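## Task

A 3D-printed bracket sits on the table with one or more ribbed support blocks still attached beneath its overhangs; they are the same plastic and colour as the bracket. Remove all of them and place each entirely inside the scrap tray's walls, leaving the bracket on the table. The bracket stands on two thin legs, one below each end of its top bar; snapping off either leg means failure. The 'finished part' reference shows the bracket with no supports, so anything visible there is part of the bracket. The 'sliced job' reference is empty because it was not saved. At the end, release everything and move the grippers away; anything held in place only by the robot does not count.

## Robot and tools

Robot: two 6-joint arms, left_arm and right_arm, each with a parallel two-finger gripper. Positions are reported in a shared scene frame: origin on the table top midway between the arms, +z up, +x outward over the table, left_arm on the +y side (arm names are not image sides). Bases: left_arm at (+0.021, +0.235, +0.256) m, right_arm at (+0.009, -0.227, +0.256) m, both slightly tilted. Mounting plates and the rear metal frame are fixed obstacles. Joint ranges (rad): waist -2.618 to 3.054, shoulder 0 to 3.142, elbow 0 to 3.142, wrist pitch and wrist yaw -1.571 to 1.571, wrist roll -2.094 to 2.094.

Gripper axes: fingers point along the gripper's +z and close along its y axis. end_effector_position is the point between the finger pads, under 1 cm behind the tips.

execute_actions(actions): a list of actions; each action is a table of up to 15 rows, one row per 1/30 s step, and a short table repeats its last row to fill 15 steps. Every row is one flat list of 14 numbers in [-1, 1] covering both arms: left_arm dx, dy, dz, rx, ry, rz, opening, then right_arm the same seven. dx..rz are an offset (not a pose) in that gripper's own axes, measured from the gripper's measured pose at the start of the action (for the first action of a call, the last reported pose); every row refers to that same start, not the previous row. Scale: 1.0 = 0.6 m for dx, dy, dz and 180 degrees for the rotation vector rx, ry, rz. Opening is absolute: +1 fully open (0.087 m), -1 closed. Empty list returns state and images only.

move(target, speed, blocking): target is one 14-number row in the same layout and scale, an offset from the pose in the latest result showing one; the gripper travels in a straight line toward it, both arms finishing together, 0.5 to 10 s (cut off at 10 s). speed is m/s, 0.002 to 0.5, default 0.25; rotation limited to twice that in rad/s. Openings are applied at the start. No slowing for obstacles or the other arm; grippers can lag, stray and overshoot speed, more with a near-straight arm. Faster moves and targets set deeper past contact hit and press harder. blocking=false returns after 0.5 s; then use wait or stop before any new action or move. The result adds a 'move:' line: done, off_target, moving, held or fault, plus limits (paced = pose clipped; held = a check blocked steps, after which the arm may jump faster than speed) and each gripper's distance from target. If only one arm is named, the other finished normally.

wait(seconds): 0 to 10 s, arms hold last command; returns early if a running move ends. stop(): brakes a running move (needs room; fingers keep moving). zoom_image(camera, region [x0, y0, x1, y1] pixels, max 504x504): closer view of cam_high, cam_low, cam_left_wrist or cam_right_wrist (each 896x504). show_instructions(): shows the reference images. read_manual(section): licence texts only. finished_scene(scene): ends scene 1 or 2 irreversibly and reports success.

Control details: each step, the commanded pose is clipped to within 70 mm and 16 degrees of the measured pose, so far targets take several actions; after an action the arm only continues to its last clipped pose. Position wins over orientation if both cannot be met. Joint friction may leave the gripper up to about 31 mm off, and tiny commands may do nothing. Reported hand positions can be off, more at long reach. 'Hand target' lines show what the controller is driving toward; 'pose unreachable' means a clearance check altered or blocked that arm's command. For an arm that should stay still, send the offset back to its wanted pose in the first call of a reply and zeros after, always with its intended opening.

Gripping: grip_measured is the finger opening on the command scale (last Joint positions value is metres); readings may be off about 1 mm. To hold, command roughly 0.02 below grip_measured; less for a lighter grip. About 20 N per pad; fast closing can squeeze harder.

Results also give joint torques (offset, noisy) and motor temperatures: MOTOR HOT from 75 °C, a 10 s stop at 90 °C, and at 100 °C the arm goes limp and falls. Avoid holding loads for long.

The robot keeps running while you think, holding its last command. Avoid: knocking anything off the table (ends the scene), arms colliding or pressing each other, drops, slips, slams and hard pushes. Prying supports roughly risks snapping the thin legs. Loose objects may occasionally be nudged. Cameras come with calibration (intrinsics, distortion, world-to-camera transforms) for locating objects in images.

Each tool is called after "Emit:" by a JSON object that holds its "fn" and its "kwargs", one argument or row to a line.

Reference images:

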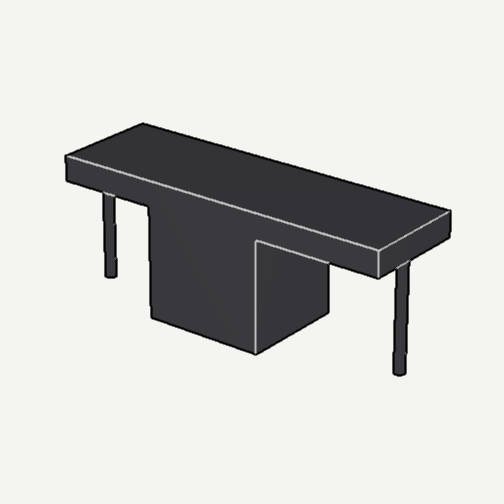

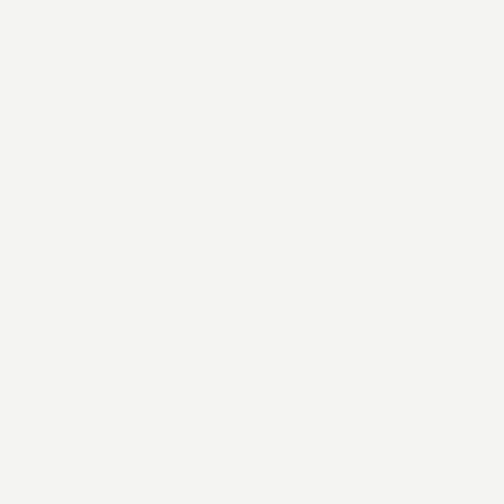

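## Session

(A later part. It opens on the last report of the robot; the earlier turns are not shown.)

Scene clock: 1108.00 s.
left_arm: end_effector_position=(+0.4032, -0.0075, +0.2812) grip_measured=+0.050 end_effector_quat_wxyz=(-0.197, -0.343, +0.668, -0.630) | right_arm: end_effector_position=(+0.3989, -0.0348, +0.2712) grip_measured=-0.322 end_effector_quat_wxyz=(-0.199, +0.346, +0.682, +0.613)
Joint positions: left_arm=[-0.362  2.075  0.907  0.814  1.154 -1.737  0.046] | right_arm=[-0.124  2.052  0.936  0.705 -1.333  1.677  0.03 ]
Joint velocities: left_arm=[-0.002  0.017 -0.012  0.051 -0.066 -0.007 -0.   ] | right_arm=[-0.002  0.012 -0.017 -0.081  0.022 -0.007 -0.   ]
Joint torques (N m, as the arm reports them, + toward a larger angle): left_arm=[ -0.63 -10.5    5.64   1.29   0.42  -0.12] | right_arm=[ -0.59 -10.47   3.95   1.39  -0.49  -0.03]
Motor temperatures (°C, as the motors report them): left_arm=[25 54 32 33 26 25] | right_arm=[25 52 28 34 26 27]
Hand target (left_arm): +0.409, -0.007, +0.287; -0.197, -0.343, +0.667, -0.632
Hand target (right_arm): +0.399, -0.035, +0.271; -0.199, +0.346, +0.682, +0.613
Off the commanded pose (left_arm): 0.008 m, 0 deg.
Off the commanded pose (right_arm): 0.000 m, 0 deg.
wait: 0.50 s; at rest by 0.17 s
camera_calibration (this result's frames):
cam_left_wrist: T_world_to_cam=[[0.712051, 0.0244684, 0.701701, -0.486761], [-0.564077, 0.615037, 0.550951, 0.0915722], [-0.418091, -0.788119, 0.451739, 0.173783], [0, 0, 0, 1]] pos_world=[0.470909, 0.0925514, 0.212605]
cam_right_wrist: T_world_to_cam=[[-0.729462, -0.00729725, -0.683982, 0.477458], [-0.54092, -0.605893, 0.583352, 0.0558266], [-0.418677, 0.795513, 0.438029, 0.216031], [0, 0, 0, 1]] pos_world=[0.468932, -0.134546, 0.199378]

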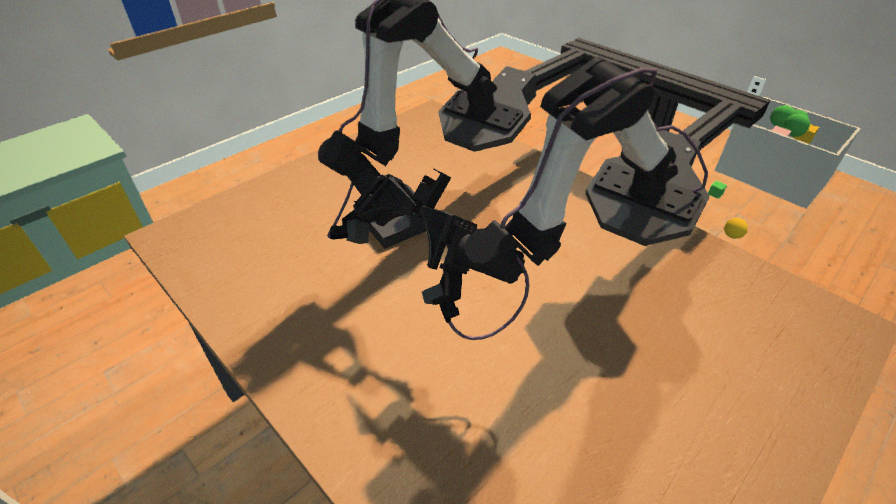

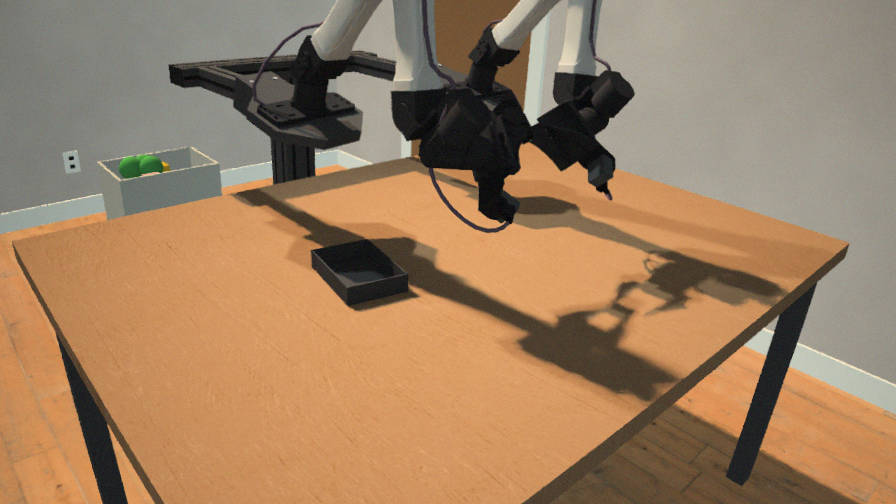

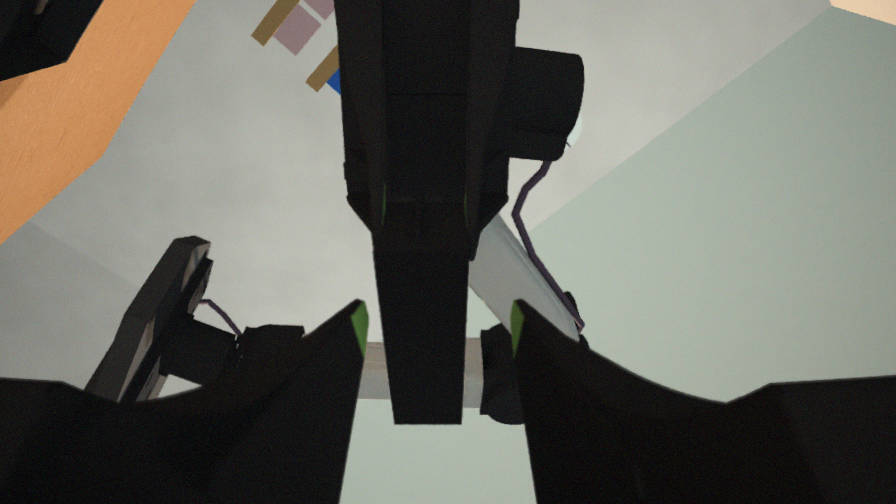

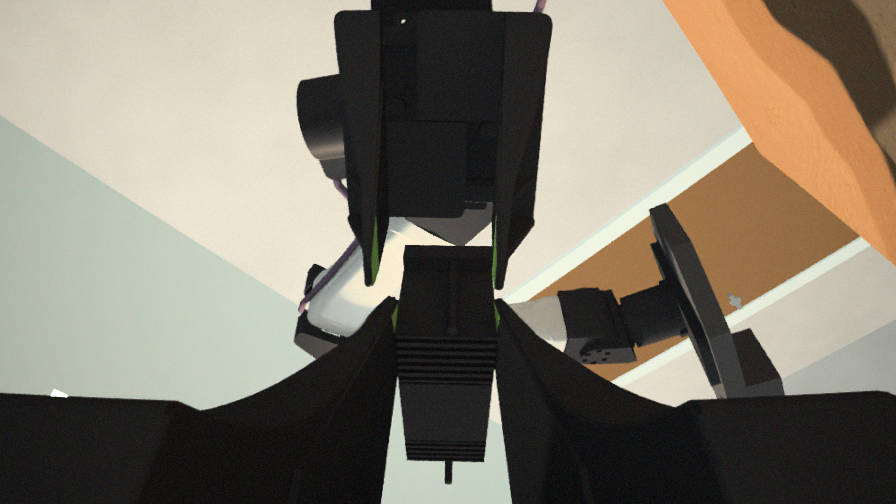

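Emit:
{"fn": "execute_actions", "kwargs": {
  "actions": [
    [[0,-0.008,0,0,0,0,0.1, 0,0,0,0,0,0,-0.45],[0,-0.003,0,0,0,0,0.15, 0,0,0,0,0,0,-0.45],[0,0.002,0,0,0,0,0.2, 0,0,0,0,0,0,-0.45],[0,0.007,0,0,0,0,0.25, 0,0,0,0,0,0,-0.45],[0,0.012,0,0,0,0,0.3, 0,0,0,0,0,0,-0.45],[0,0.016,0,0,0,0,0.3, 0,0,0,0,0,0,-0.45],[0,0.020,0,0,0,0,0.3, 0,0,0,0,0,0,-0.45],[0,0.023,0,0,0,0,0.3, 0,0,0,0,0,0,-0.45],[0,0.025,0,0,0,0,0.3, 0,0,0,0,0,0,-0.45],[0,0.027,0,0,0,0,0.3, 0,0,0,0,0,0,-0.45],[0,0.028,0,0,0,0,0.3, 0,0,0,0,0,0,-0.45],[0,0.029,0,0,0,0,0.3, 0,0,0,0,0,0,-0.45],[0,0.030,0,0,0,0,0.3, 0,0,0,0,0,0,-0.45]]
  ]
}}

Emit:
{"fn": "wait", "kwargs": {
  "seconds": 0.5
}}

Scene clock: 1117.97 s.
left_arm: end_effector_position=(+0.4003, -0.0068, +0.2824) grip_measured=+0.300 end_effector_quat_wxyz=(-0.186, -0.334, +0.668, -0.638) | right_arm: end_effector_position=(+0.3989, -0.0348, +0.2712) grip_measured=-0.322 end_effector_quat_wxyz=(-0.199, +0.346, +0.682, +0.613)
Joint positions: left_arm=[-0.362  2.075  0.887  0.867  1.154 -1.737  0.057] | right_arm=[-0.124  2.052  0.936  0.705 -1.333  1.677  0.03 ]
Joint velocities: left_arm=[ 0.002 -0.007 -0.032  0.125 -0.007 -0.037 -0.001] | right_arm=[-0.002  0.007 -0.017  0.022 -0.051 -0.051 -0.001]
Joint torques (N m, as the arm reports them, + toward a larger angle): left_arm=[-1.19 -7.22  1.65  1.62  0.34 -0.1 ] | right_arm=[ -0.58 -10.45   4.14   1.4   -0.49  -0.01]
Motor temperatures (°C, as the motors report them): left_arm=[25 55 33 33 26 25] | right_arm=[25 52 28 34 26 27]
Hand target (left_arm): +0.390, -0.008, +0.269; -0.197, -0.343, +0.668, -0.630
Hand target (right_arm): +0.399, -0.035, +0.271; -0.199, +0.346, +0.682, +0.613
Off the commanded pose (left_arm): 0.017 m, 2 deg.
Off the commanded pose (right_arm): 0.000 m, 0 deg.
camera_calibration (this result's frames):
cam_left_wrist: T_world_to_cam=[[0.688766, 0.031065, 0.724317, -0.482608], [-0.583972, 0.615828, 0.528897, 0.103099], [-0.429625, -0.787268, 0.442303, 0.179819], [0, 0, 0, 1]] pos_world=[0.469866, 0.0930672, 0.215498]
cam_right_wrist: T_world_to_cam=[[-0.729462, -0.00729725, -0.683982, 0.477458], [-0.54092, -0.605893, 0.583352, 0.0558266], [-0.418677, 0.795513, 0.438029, 0.216031], [0, 0, 0, 1]] pos_world=[0.468932, -0.134546, 0.199378]

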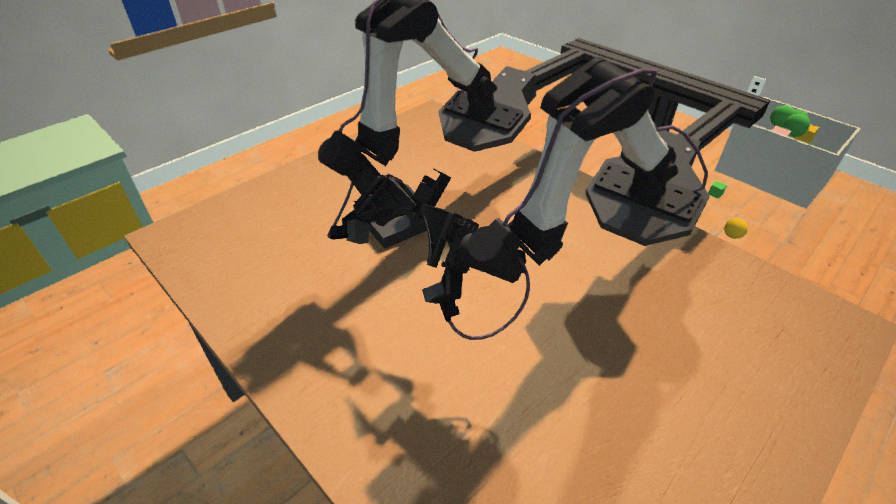

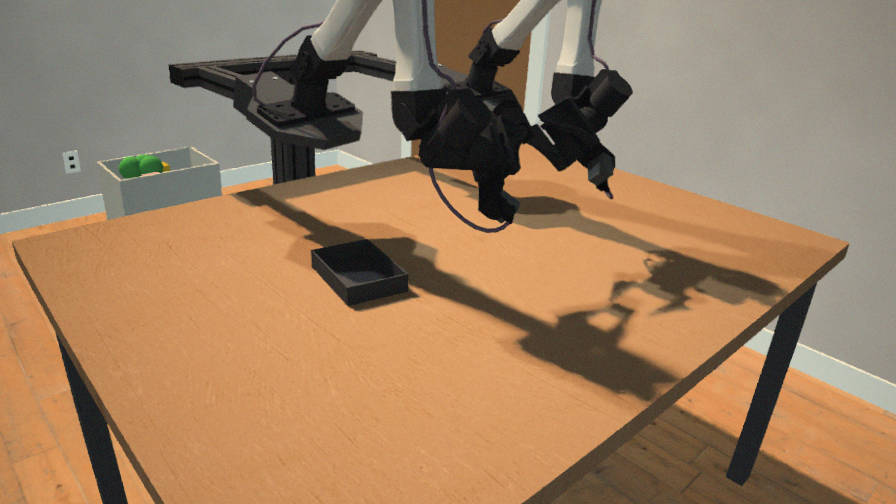

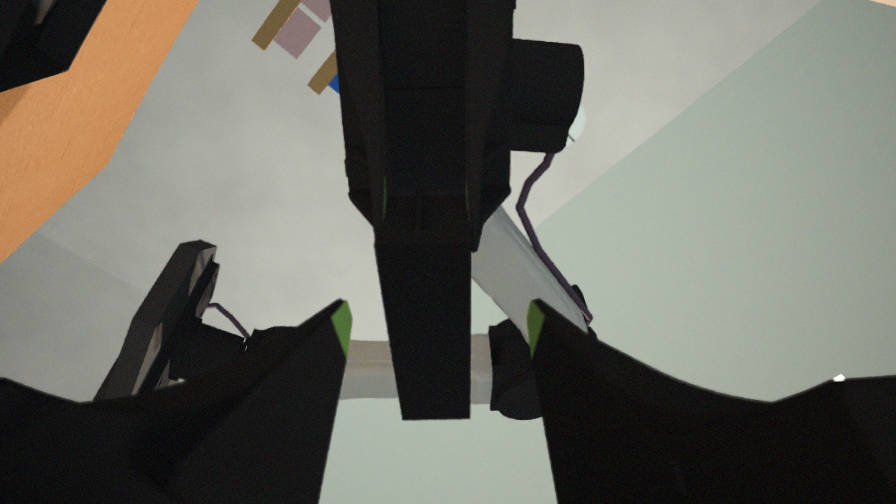

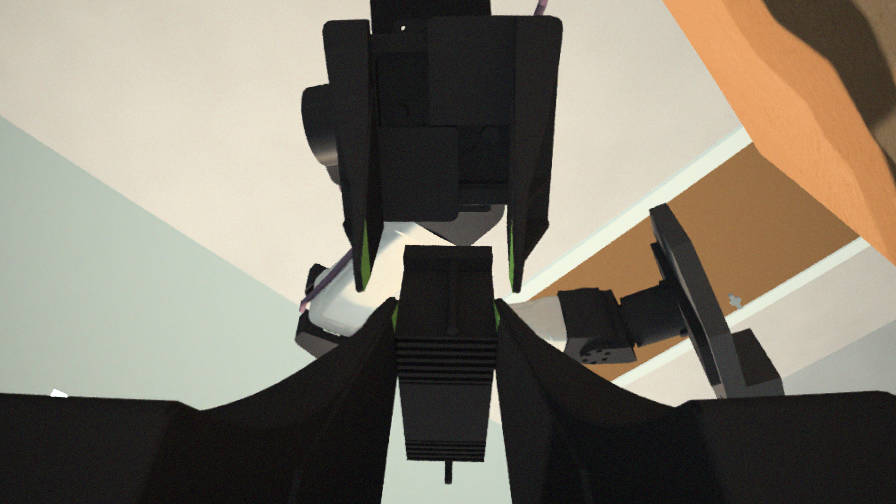

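Scene clock: 1118.47 s.
left_arm: end_effector_position=(+0.4008, -0.0068, +0.2836) grip_measured=+0.300 end_effector_quat_wxyz=(-0.182, -0.330, +0.668, -0.641) | right_arm: end_effector_position=(+0.3989, -0.0348, +0.2712) grip_measured=-0.322 end_effector_quat_wxyz=(-0.199, +0.346, +0.682, +0.613)
Joint positions: left_arm=[-0.362  2.075  0.886  0.881  1.154 -1.737  0.057] | right_arm=[-0.124  2.052  0.936  0.705 -1.333  1.677  0.03 ]
Joint velocities: left_arm=[-0.002 -0.017 -0.012 -0.022 -0.037 -0.022 -0.001] | right_arm=[-0.007 -0.002 -0.032 -0.051 -0.037 -0.125  0.   ]
Joint torques (N m, as the arm reports them, + toward a larger angle): left_arm=[-1.21 -7.34  1.66  1.62  0.35 -0.09] | right_arm=[ -0.5  -10.53   4.04   1.41  -0.48  -0.04]
Motor temperatures (°C, as the motors report them): left_arm=[25 55 33 33 26 25] | right_arm=[25 52 28 34 26 27]
Hand target (left_arm): +0.390, -0.008, +0.269; -0.198, -0.343, +0.668, -0.630
Hand target (right_arm): +0.399, -0.035, +0.271; -0.199, +0.346, +0.682, +0.613
Off the commanded pose (left_arm): 0.018 m, 3 deg.
Off the commanded pose (right_arm): 0.000 m, 0 deg.
wait: 0.50 s; at rest by 0.23 s
camera_calibration (this result's frames):
cam_left_wrist: T_world_to_cam=[[0.679187, 0.0337284, 0.73319, -0.482492], [-0.591773, 0.616091, 0.519844, 0.108457], [-0.434178, -0.786953, 0.4384, 0.1825], [0, 0, 0, 1]] pos_world=[0.471122, 0.0930733, 0.217369]
cam_right_wrist: T_world_to_cam=[[-0.729462, -0.00729725, -0.683982, 0.477458], [-0.54092, -0.605893, 0.583352, 0.0558266], [-0.418677, 0.795513, 0.438029, 0.216031], [0, 0, 0, 1]] pos_world=[0.468932, -0.134546, 0.199378]

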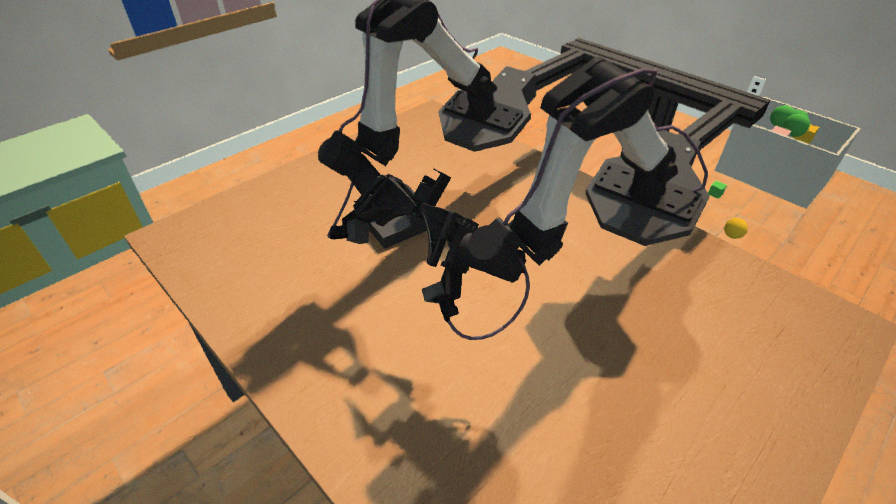

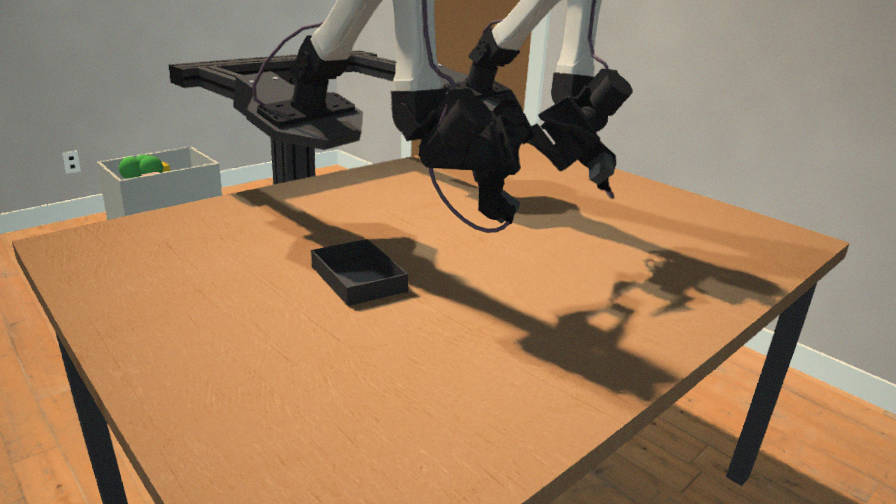

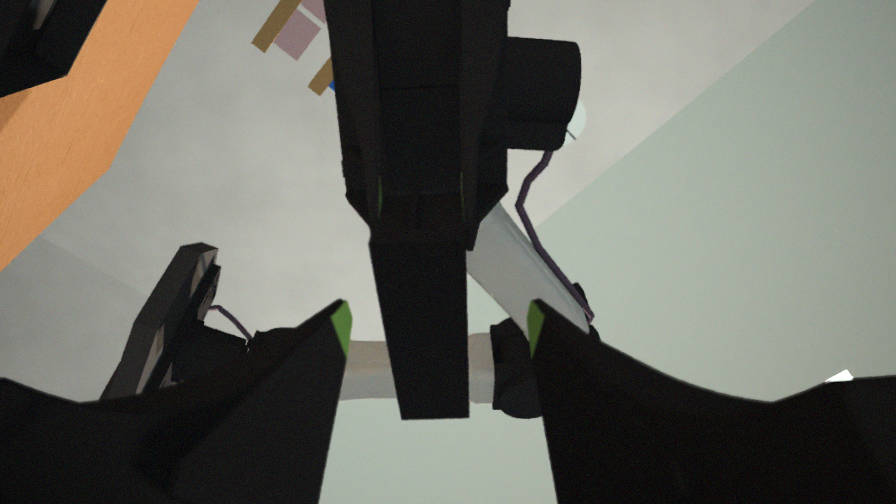

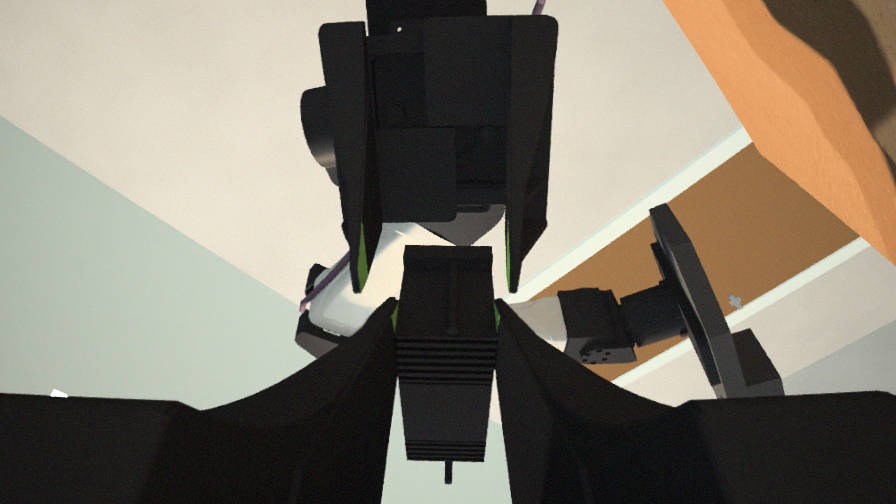

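Emit:
{"fn": "execute_actions", "kwargs": {
  "actions": [
    [[-0.0028,0.0303,0.0023,-0.0065,-0.0008,-0.0133,0.3, 0,0,0,0,0,0,-0.45],[-0.0026,0.0305,0.0032,-0.0065,-0.0008,-0.0133,0.3, 0,0,0,0,0,0,-0.45],[-0.0024,0.0307,0.0041,-0.0065,-0.0008,-0.0133,0.3, 0,0,0,0,0,0,-0.45],[-0.0022,0.0309,0.0050,-0.0065,-0.0008,-0.0133,0.3, 0,0,0,0,0,0,-0.45],[-0.0020,0.0311,0.0059,-0.0065,-0.0008,-0.0133,0.3, 0,0,0,0,0,0,-0.45],[-0.0018,0.0313,0.0068,-0.0065,-0.0008,-0.0133,0.3, 0,0,0,0,0,0,-0.45],[-0.0016,0.0315,0.0077,-0.0065,-0.0008,-0.0133,0.3, 0,0,0,0,0,0,-0.45],[-0.0014,0.0317,0.0086,-0.0065,-0.0008,-0.0133,0.3, 0,0,0,0,0,0,-0.45],[-0.0012,0.0319,0.0095,-0.0065,-0.0008,-0.0133,0.3, 0,0,0,0,0,0,-0.45],[-0.0010,0.0321,0.0104,-0.0065,-0.0008,-0.0133,0.3, 0,0,0,0,0,0,-0.45],[-0.0008,0.0323,0.0113,-0.0065,-0.0008,-0.0133,0.3, 0,0,0,0,0,0,-0.45],[-0.0006,0.0325,0.0122,-0.0065,-0.0008,-0.0133,0.3, 0,0,0,0,0,0,-0.45],[-0.0004,0.0327,0.0131,-0.0065,-0.0008,-0.0133,0.3, 0,0,0,0,0,0,-0.45],[-0.0002,0.0329,0.0140,-0.0065,-0.0008,-0.0133,0.3, 0,0,0,0,0,0,-0.45],[0,0.0330,0.0148,-0.0065,-0.0008,-0.0133,0.3, 0,0,0,0,0,0,-0.45]]
  ]
}}

Emit:
{"fn": "wait", "kwargs": {
  "seconds": 0.6
}}

Scene clock: 1130.63 s.
left_arm: end_effector_position=(+0.3997, -0.0111, +0.2852) grip_measured=+0.300 end_effector_quat_wxyz=(-0.179, -0.324, +0.670, -0.644) | right_arm: end_effector_position=(+0.3989, -0.0348, +0.2712) grip_measured=-0.322 end_effector_quat_wxyz=(-0.199, +0.346, +0.682, +0.613)
Joint positions: left_arm=[-0.374  2.076  0.886  0.897  1.148 -1.739  0.057] | right_arm=[-0.124  2.052  0.936  0.705 -1.333  1.677  0.03 ]
Joint velocities: left_arm=[-0.066  0.042 -0.002  0.11  -0.022 -0.007 -0.001] | right_arm=[-0.007 -0.002 -0.012  0.022 -0.066  0.051 -0.002]
Joint torques (N m, as the arm reports them, + toward a larger angle): left_arm=[-2.03 -7.15  1.73  1.54  0.26 -0.2 ] | right_arm=[ -0.58 -10.5    4.     1.39  -0.51  -0.02]
Motor temperatures (°C, as the motors report them): left_arm=[25 53 32 33 26 25] | right_arm=[25 52 28 34 26 27]
Hand target (left_arm): +0.389, -0.016, +0.269; -0.197, -0.343, +0.669, -0.630
Hand target (right_arm): +0.399, -0.035, +0.271; -0.199, +0.346, +0.682, +0.613
Off the commanded pose (left_arm): 0.021 m, 3 deg.
Off the commanded pose (right_arm): 0.000 m, 0 deg.
camera_calibration (this result's frames):
cam_left_wrist: T_world_to_cam=[[0.669398, 0.0328153, 0.742179, -0.481449], [-0.596034, 0.620057, 0.510169, 0.114136], [-0.443452, -0.78387, 0.434624, 0.182677], [0, 0, 0, 1]] pos_world=[0.471318, 0.088223, 0.219697]
cam_right_wrist: T_world_to_cam=[[-0.729462, -0.00729725, -0.683982, 0.477458], [-0.54092, -0.605893, 0.583352, 0.0558266], [-0.418677, 0.795513, 0.438029, 0.216031], [0, 0, 0, 1]] pos_world=[0.468932, -0.134546, 0.199378]

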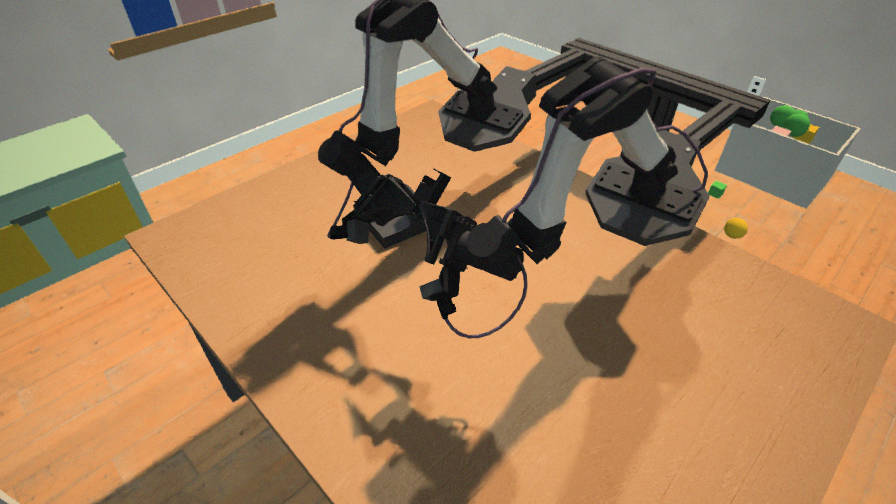

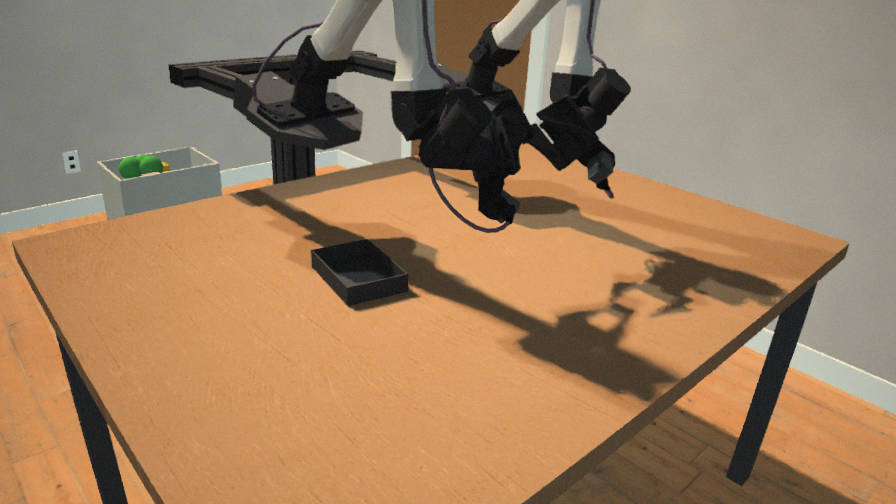

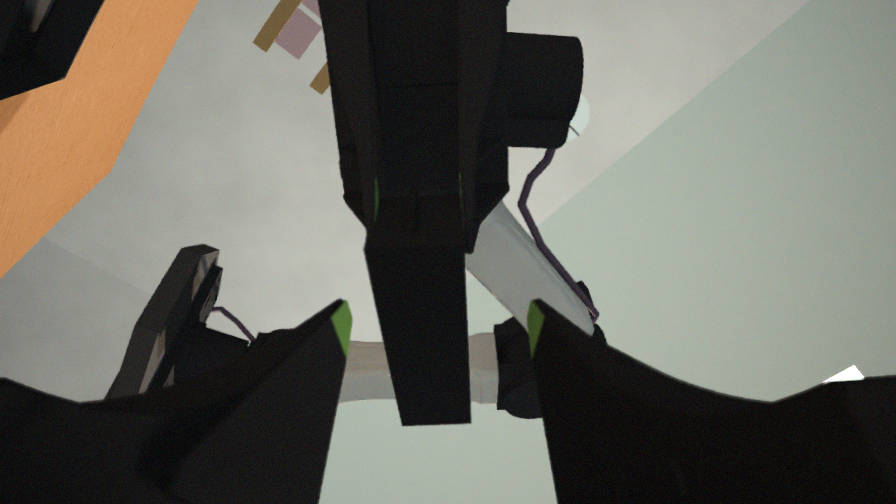

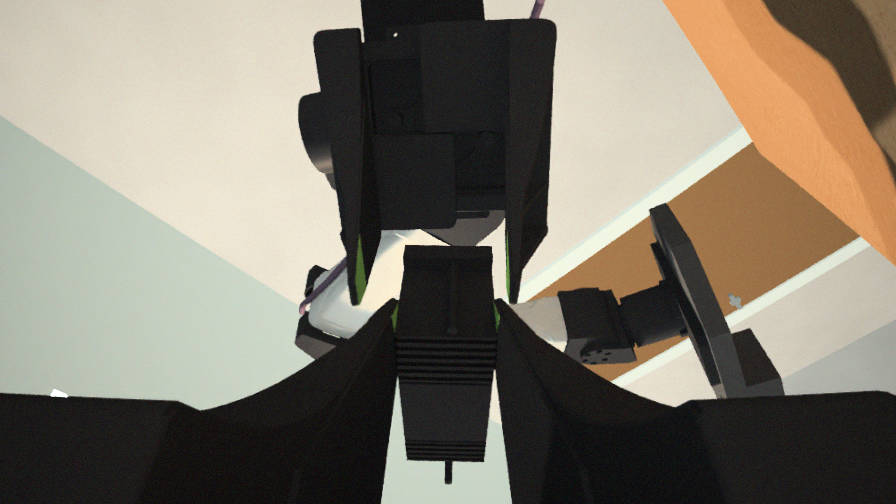

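Scene clock: 1131.23 s.
left_arm: end_effector_position=(+0.3989, -0.0125, +0.2816) grip_measured=+0.300 end_effector_quat_wxyz=(-0.181, -0.327, +0.669, -0.642) | right_arm: end_effector_position=(+0.3989, -0.0348, +0.2712) grip_measured=-0.322 end_effector_quat_wxyz=(-0.199, +0.346, +0.682, +0.613)
Joint positions: left_arm=[-0.377  2.087  0.886  0.903  1.143 -1.742  0.057] | right_arm=[-0.124  2.052  0.936  0.705 -1.333  1.677  0.03 ]
Joint velocities: left_arm=[ 0.002  0.007  0.002 -0.007 -0.007 -0.081 -0.001] | right_arm=[ 0.007  0.002  0.007 -0.007 -0.022  0.037  0.001]
Joint torques (N m, as the arm reports them, + toward a larger angle): left_arm=[-1.99 -7.66  1.61  1.6   0.25 -0.18] | right_arm=[ -0.59 -10.56   3.98   1.4   -0.49  -0.04]
Motor temperatures (°C, as the motors report them): left_arm=[25 53 32 34 26 25] | right_arm=[25 52 28 34 26 27]
Hand target (left_arm): +0.389, -0.016, +0.269; -0.197, -0.343, +0.669, -0.630
Hand target (right_arm): +0.399, -0.035, +0.271; -0.199, +0.346, +0.682, +0.613
Off the commanded pose (left_arm): 0.017 m, 3 deg.
Off the commanded pose (right_arm): 0.000 m, 0 deg.
wait: 0.60 s; at rest by 0.30 s
camera_calibration (this result's frames):
cam_left_wrist: T_world_to_cam=[[0.675572, 0.0317185, 0.736611, -0.479103], [-0.592291, 0.618329, 0.516586, 0.113059], [-0.439083, -0.785279, 0.436513, 0.180555], [0, 0, 0, 1]] pos_world=[0.469911, 0.0870743, 0.215694]
cam_right_wrist: T_world_to_cam=[[-0.729462, -0.00729725, -0.683982, 0.477458], [-0.54092, -0.605893, 0.583352, 0.0558266], [-0.418677, 0.795513, 0.438029, 0.216031], [0, 0, 0, 1]] pos_world=[0.468932, -0.134546, 0.199378]

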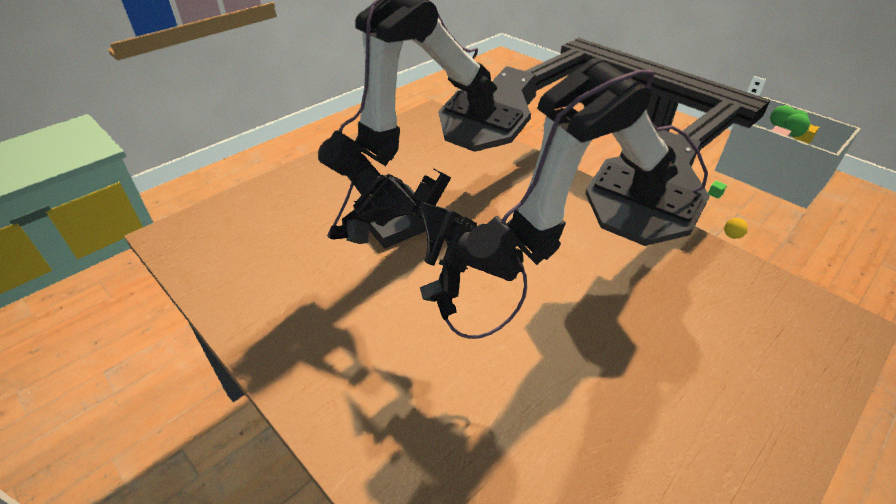

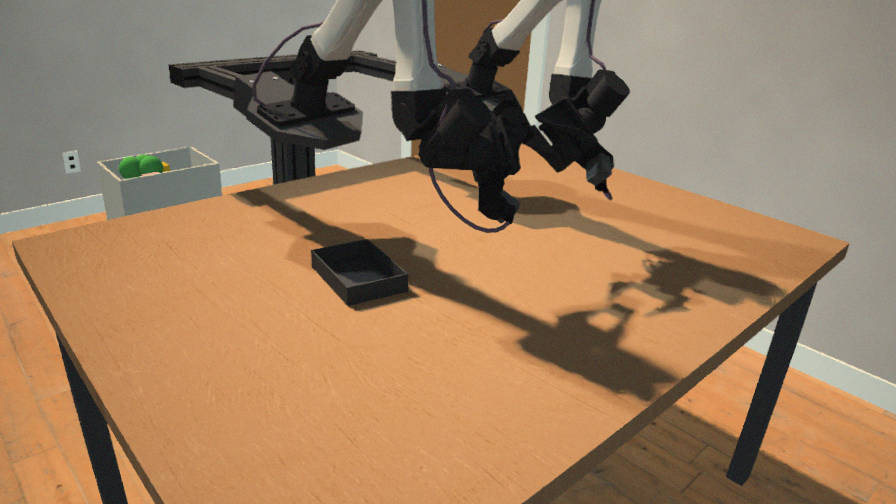

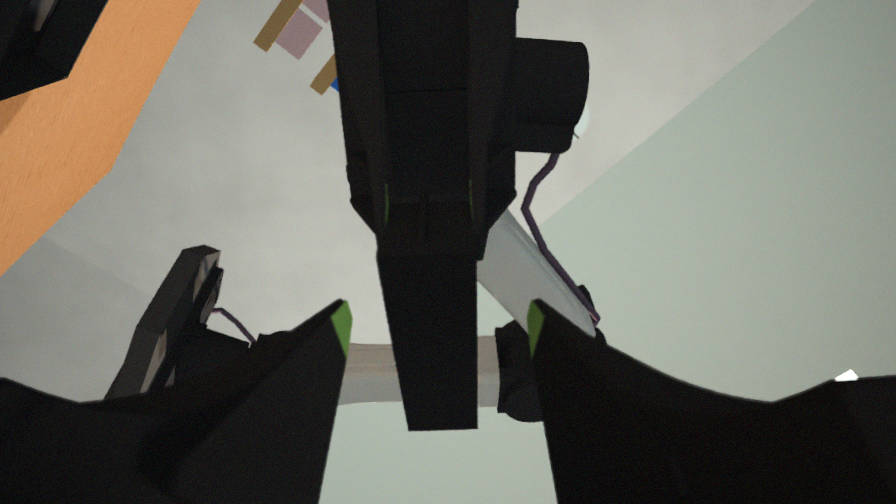

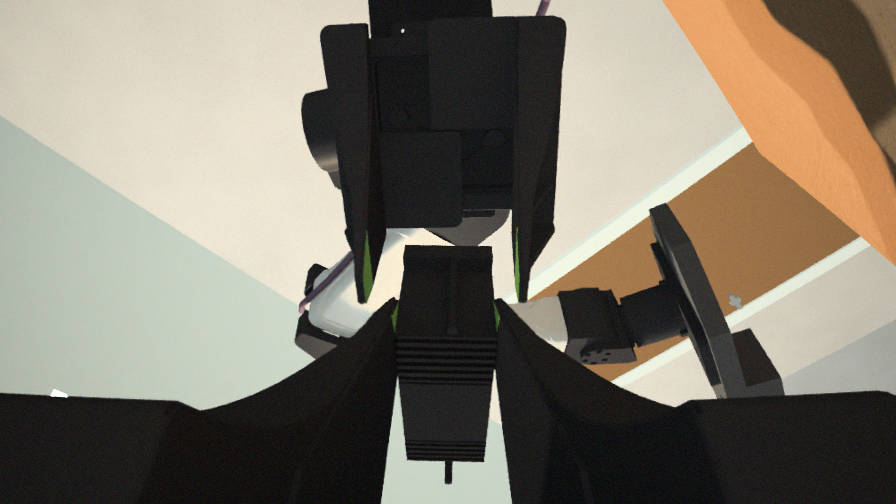

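Emit:
{"fn": "execute_actions", "kwargs": {
  "actions": [
    [[-0.0025,0.0272,0.001,-0.0066,-0.0028,-0.0156,0.3, 0,0,0,0,0,0,-0.45],[-0.0033,0.0277,0.001,-0.0066,-0.0033,-0.0165,0.3, 0,0,0,0,0,0,-0.45],[-0.0041,0.0282,0.001,-0.0066,-0.0039,-0.0174,0.3, 0,0,0,0,0,0,-0.45],[-0.0049,0.0287,0.001,-0.0066,-0.0044,-0.0183,0.3, 0,0,0,0,0,0,-0.45],[-0.0057,0.0292,0.001,-0.0066,-0.0050,-0.0192,0.3, 0,0,0,0,0,0,-0.45],[-0.0065,0.0297,0.001,-0.0066,-0.0056,-0.0201,0.3, 0,0,0,0,0,0,-0.45],[-0.0073,0.0302,0.0012,-0.0066,-0.0061,-0.0210,0.3, 0,0,0,0,0,0,-0.45],[-0.0081,0.0307,0.0012,-0.0066,-0.0067,-0.0219,0.3, 0,0,0,0,0,0,-0.45],[-0.0089,0.0312,0.0012,-0.0066,-0.0072,-0.0228,0.3, 0,0,0,0,0,0,-0.45],[-0.0097,0.0317,0.0013,-0.0066,-0.0078,-0.0237,0.3, 0,0,0,0,0,0,-0.45],[-0.0105,0.0322,0.0014,-0.0066,-0.0084,-0.0246,0.3, 0,0,0,0,0,0,-0.45],[-0.0113,0.0327,0.0015,-0.0066,-0.0089,-0.0256,0.3, 0,0,0,0,0,0,-0.45],[-0.0121,0.0333,0.0015,-0.0066,-0.0095,-0.0267,0.3, 0,0,0,0,0,0,-0.45]]
  ]
}}

Emit:
{"fn": "wait", "kwargs": {
  "seconds": 0.6
}}

Scene clock: 1151.70 s.
left_arm: end_effector_position=(+0.4010, -0.0125, +0.2809) grip_measured=+0.300 end_effector_quat_wxyz=(-0.182, -0.335, +0.667, -0.640) | right_arm: end_effector_position=(+0.3989, -0.0348, +0.2712) grip_measured=-0.322 end_effector_quat_wxyz=(-0.199, +0.346, +0.682, +0.613)
Joint positions: left_arm=[-0.377  2.087  0.886  0.903  1.132 -1.755  0.057] | right_arm=[-0.124  2.052  0.936  0.705 -1.333  1.677  0.03 ]
Joint velocities: left_arm=[-0.012 -0.017 -0.017 -0.095 -0.022  0.051 -0.001] | right_arm=[-0.027 -0.022  0.012  0.037 -0.022 -0.081 -0.001]
Joint torques (N m, as the arm reports them, + toward a larger angle): left_arm=[-1.02 -7.14  1.02  1.59  0.22 -0.13] | right_arm=[ -0.55 -10.47   3.99   1.41  -0.48  -0.02]
Motor temperatures (°C, as the motors report them): left_arm=[25 51 31 34 26 25] | right_arm=[25 52 28 34 26 27]
Hand target (left_arm): +0.391, -0.012, +0.262; -0.201, -0.363, +0.665, -0.621
Hand target (right_arm): +0.399, -0.035, +0.271; -0.199, +0.346, +0.682, +0.613
Off the commanded pose (left_arm): 0.022 m, 4 deg.
Off the commanded pose (right_arm): 0.000 m, 0 deg.
camera_calibration (this result's frames):
cam_left_wrist: T_world_to_cam=[[0.685044, 0.0365874, 0.727583, -0.481219], [-0.591958, 0.610087, 0.526669, 0.111553], [-0.424619, -0.79149, 0.439594, 0.175], [0, 0, 0, 1]] pos_world=[0.469999, 0.0880606, 0.214446]
cam_right_wrist: T_world_to_cam=[[-0.729462, -0.00729725, -0.683982, 0.477458], [-0.54092, -0.605893, 0.583352, 0.0558266], [-0.418677, 0.795513, 0.438029, 0.216031], [0, 0, 0, 1]] pos_world=[0.468932, -0.134546, 0.199378]

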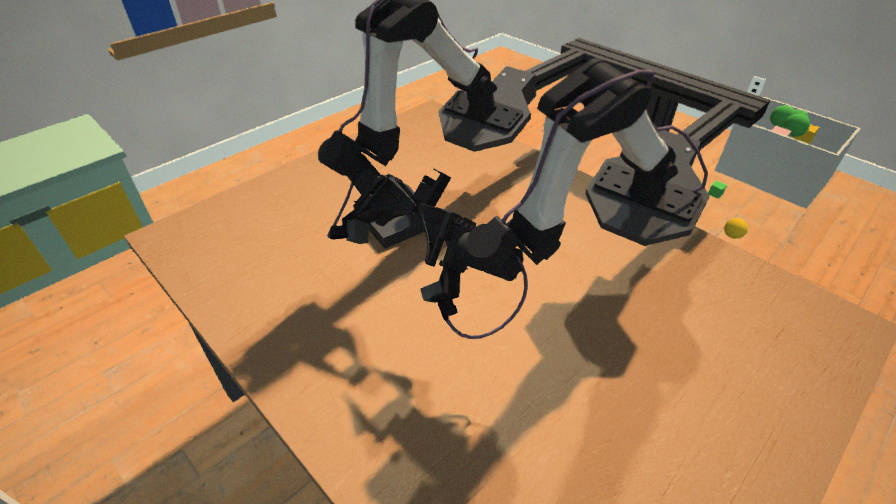

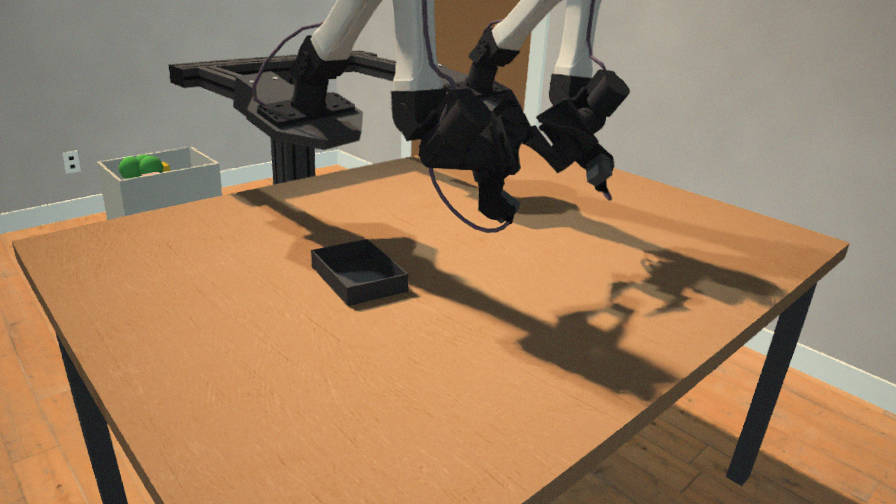

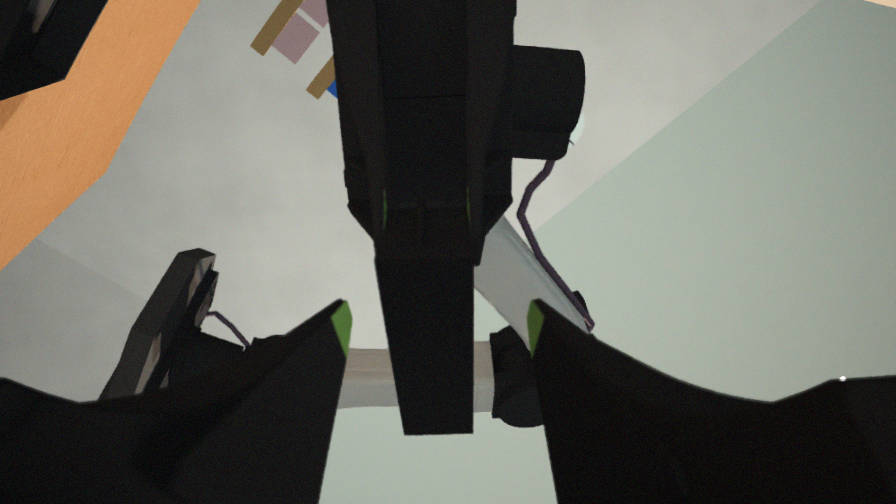

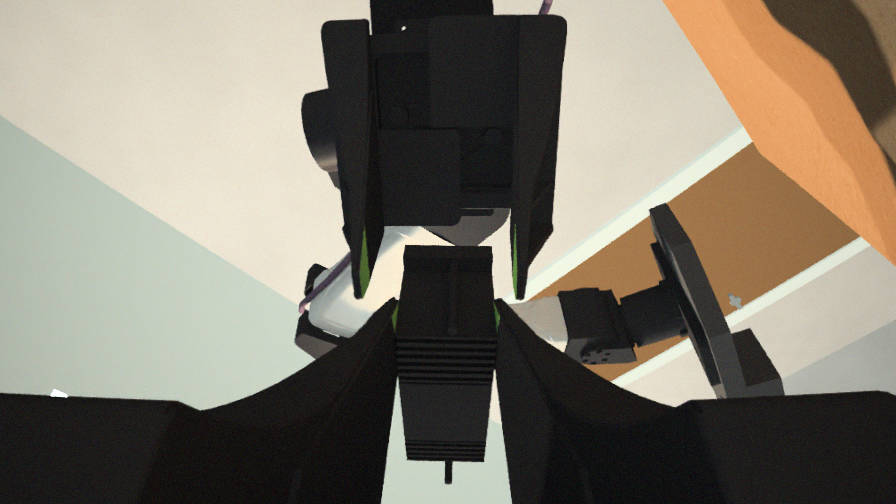

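Scene clock: 1152.30 s.
left_arm: end_effector_position=(+0.4017, -0.0125, +0.2807) grip_measured=+0.300 end_effector_quat_wxyz=(-0.182, -0.338, +0.667, -0.639) | right_arm: end_effector_position=(+0.3989, -0.0348, +0.2712) grip_measured=-0.322 end_effector_quat_wxyz=(-0.199, +0.346, +0.682, +0.613)
Joint positions: left_arm=[-0.377  2.087  0.886  0.903  1.128 -1.76   0.057] | right_arm=[-0.124  2.052  0.936  0.705 -1.333  1.677  0.03 ]
Joint velocities: left_arm=[ 0.007 -0.007 -0.022  0.007 -0.007 -0.037 -0.   ] | right_arm=[-0.002 -0.007 -0.002 -0.022 -0.007 -0.037 -0.   ]
Joint torques (N m, as the arm reports them, + toward a larger angle): left_arm=[-1.08 -7.21  1.09  1.6   0.24 -0.14] | right_arm=[ -0.48 -10.5    3.99   1.4   -0.49  -0.02]
Motor temperatures (°C, as the motors report them): left_arm=[25 51 31 34 26 25] | right_arm=[25 52 28 34 26 27]
Hand target (left_arm): +0.391, -0.012, +0.262; -0.201, -0.362, +0.665, -0.621
Hand target (right_arm): +0.399, -0.035, +0.271; -0.199, +0.346, +0.682, +0.613
Off the commanded pose (left_arm): 0.022 m, 4 deg.
Off the commanded pose (right_arm): 0.000 m, 0 deg.
wait: 0.60 s; at rest by 0.17 s
camera_calibration (this result's frames):
cam_left_wrist: T_world_to_cam=[[0.688431, 0.0383075, 0.724289, -0.481955], [-0.591512, 0.607547, 0.530094, 0.110865], [-0.419733, -0.793359, 0.440914, 0.17301], [0, 0, 0, 1]] pos_world=[0.469989, 0.0883655, 0.214024]
cam_right_wrist: T_world_to_cam=[[-0.729462, -0.00729725, -0.683982, 0.477458], [-0.54092, -0.605893, 0.583352, 0.0558266], [-0.418677, 0.795513, 0.438029, 0.216031], [0, 0, 0, 1]] pos_world=[0.468932, -0.134546, 0.199378]

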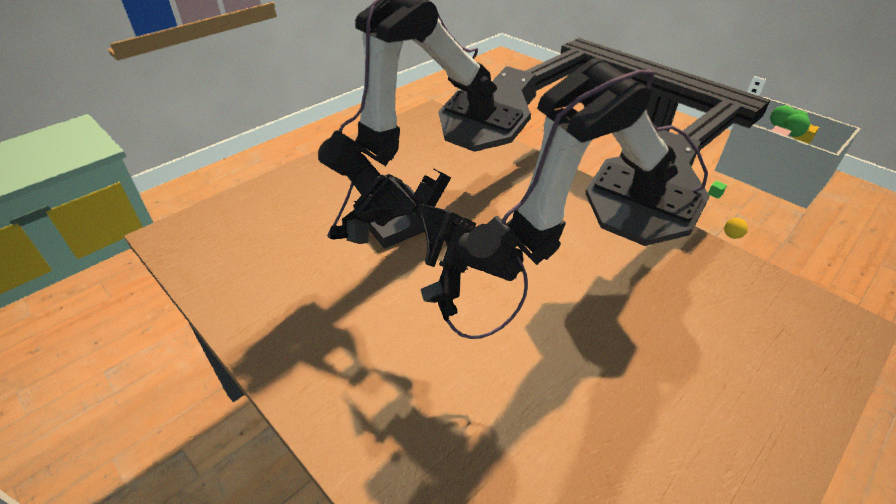

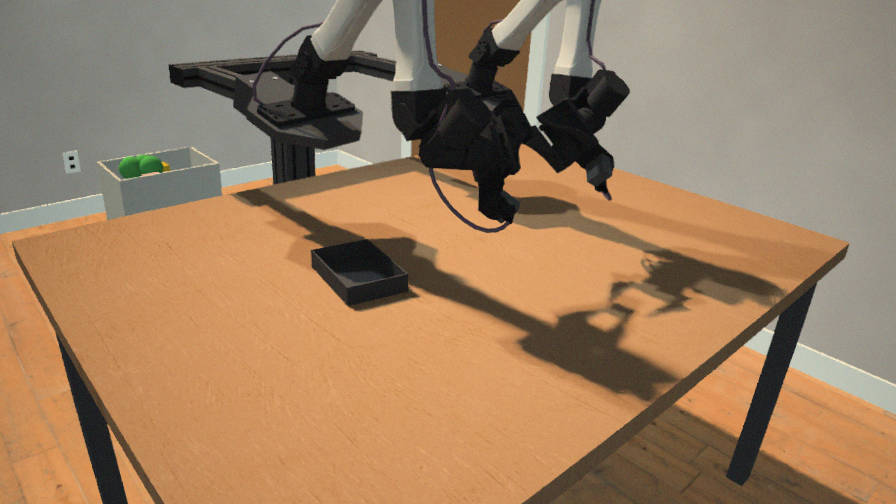

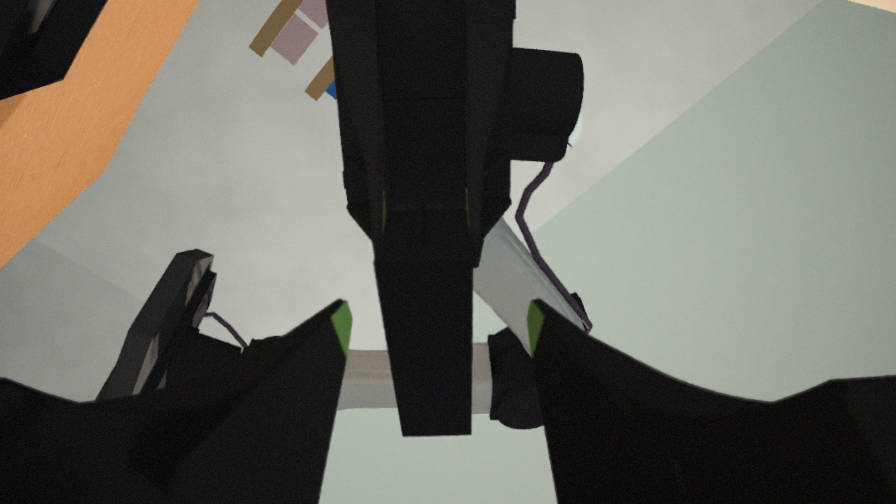

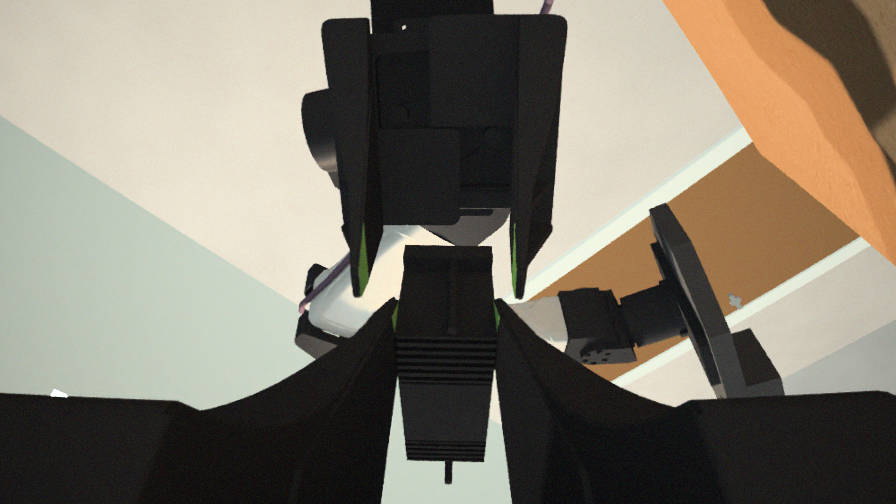

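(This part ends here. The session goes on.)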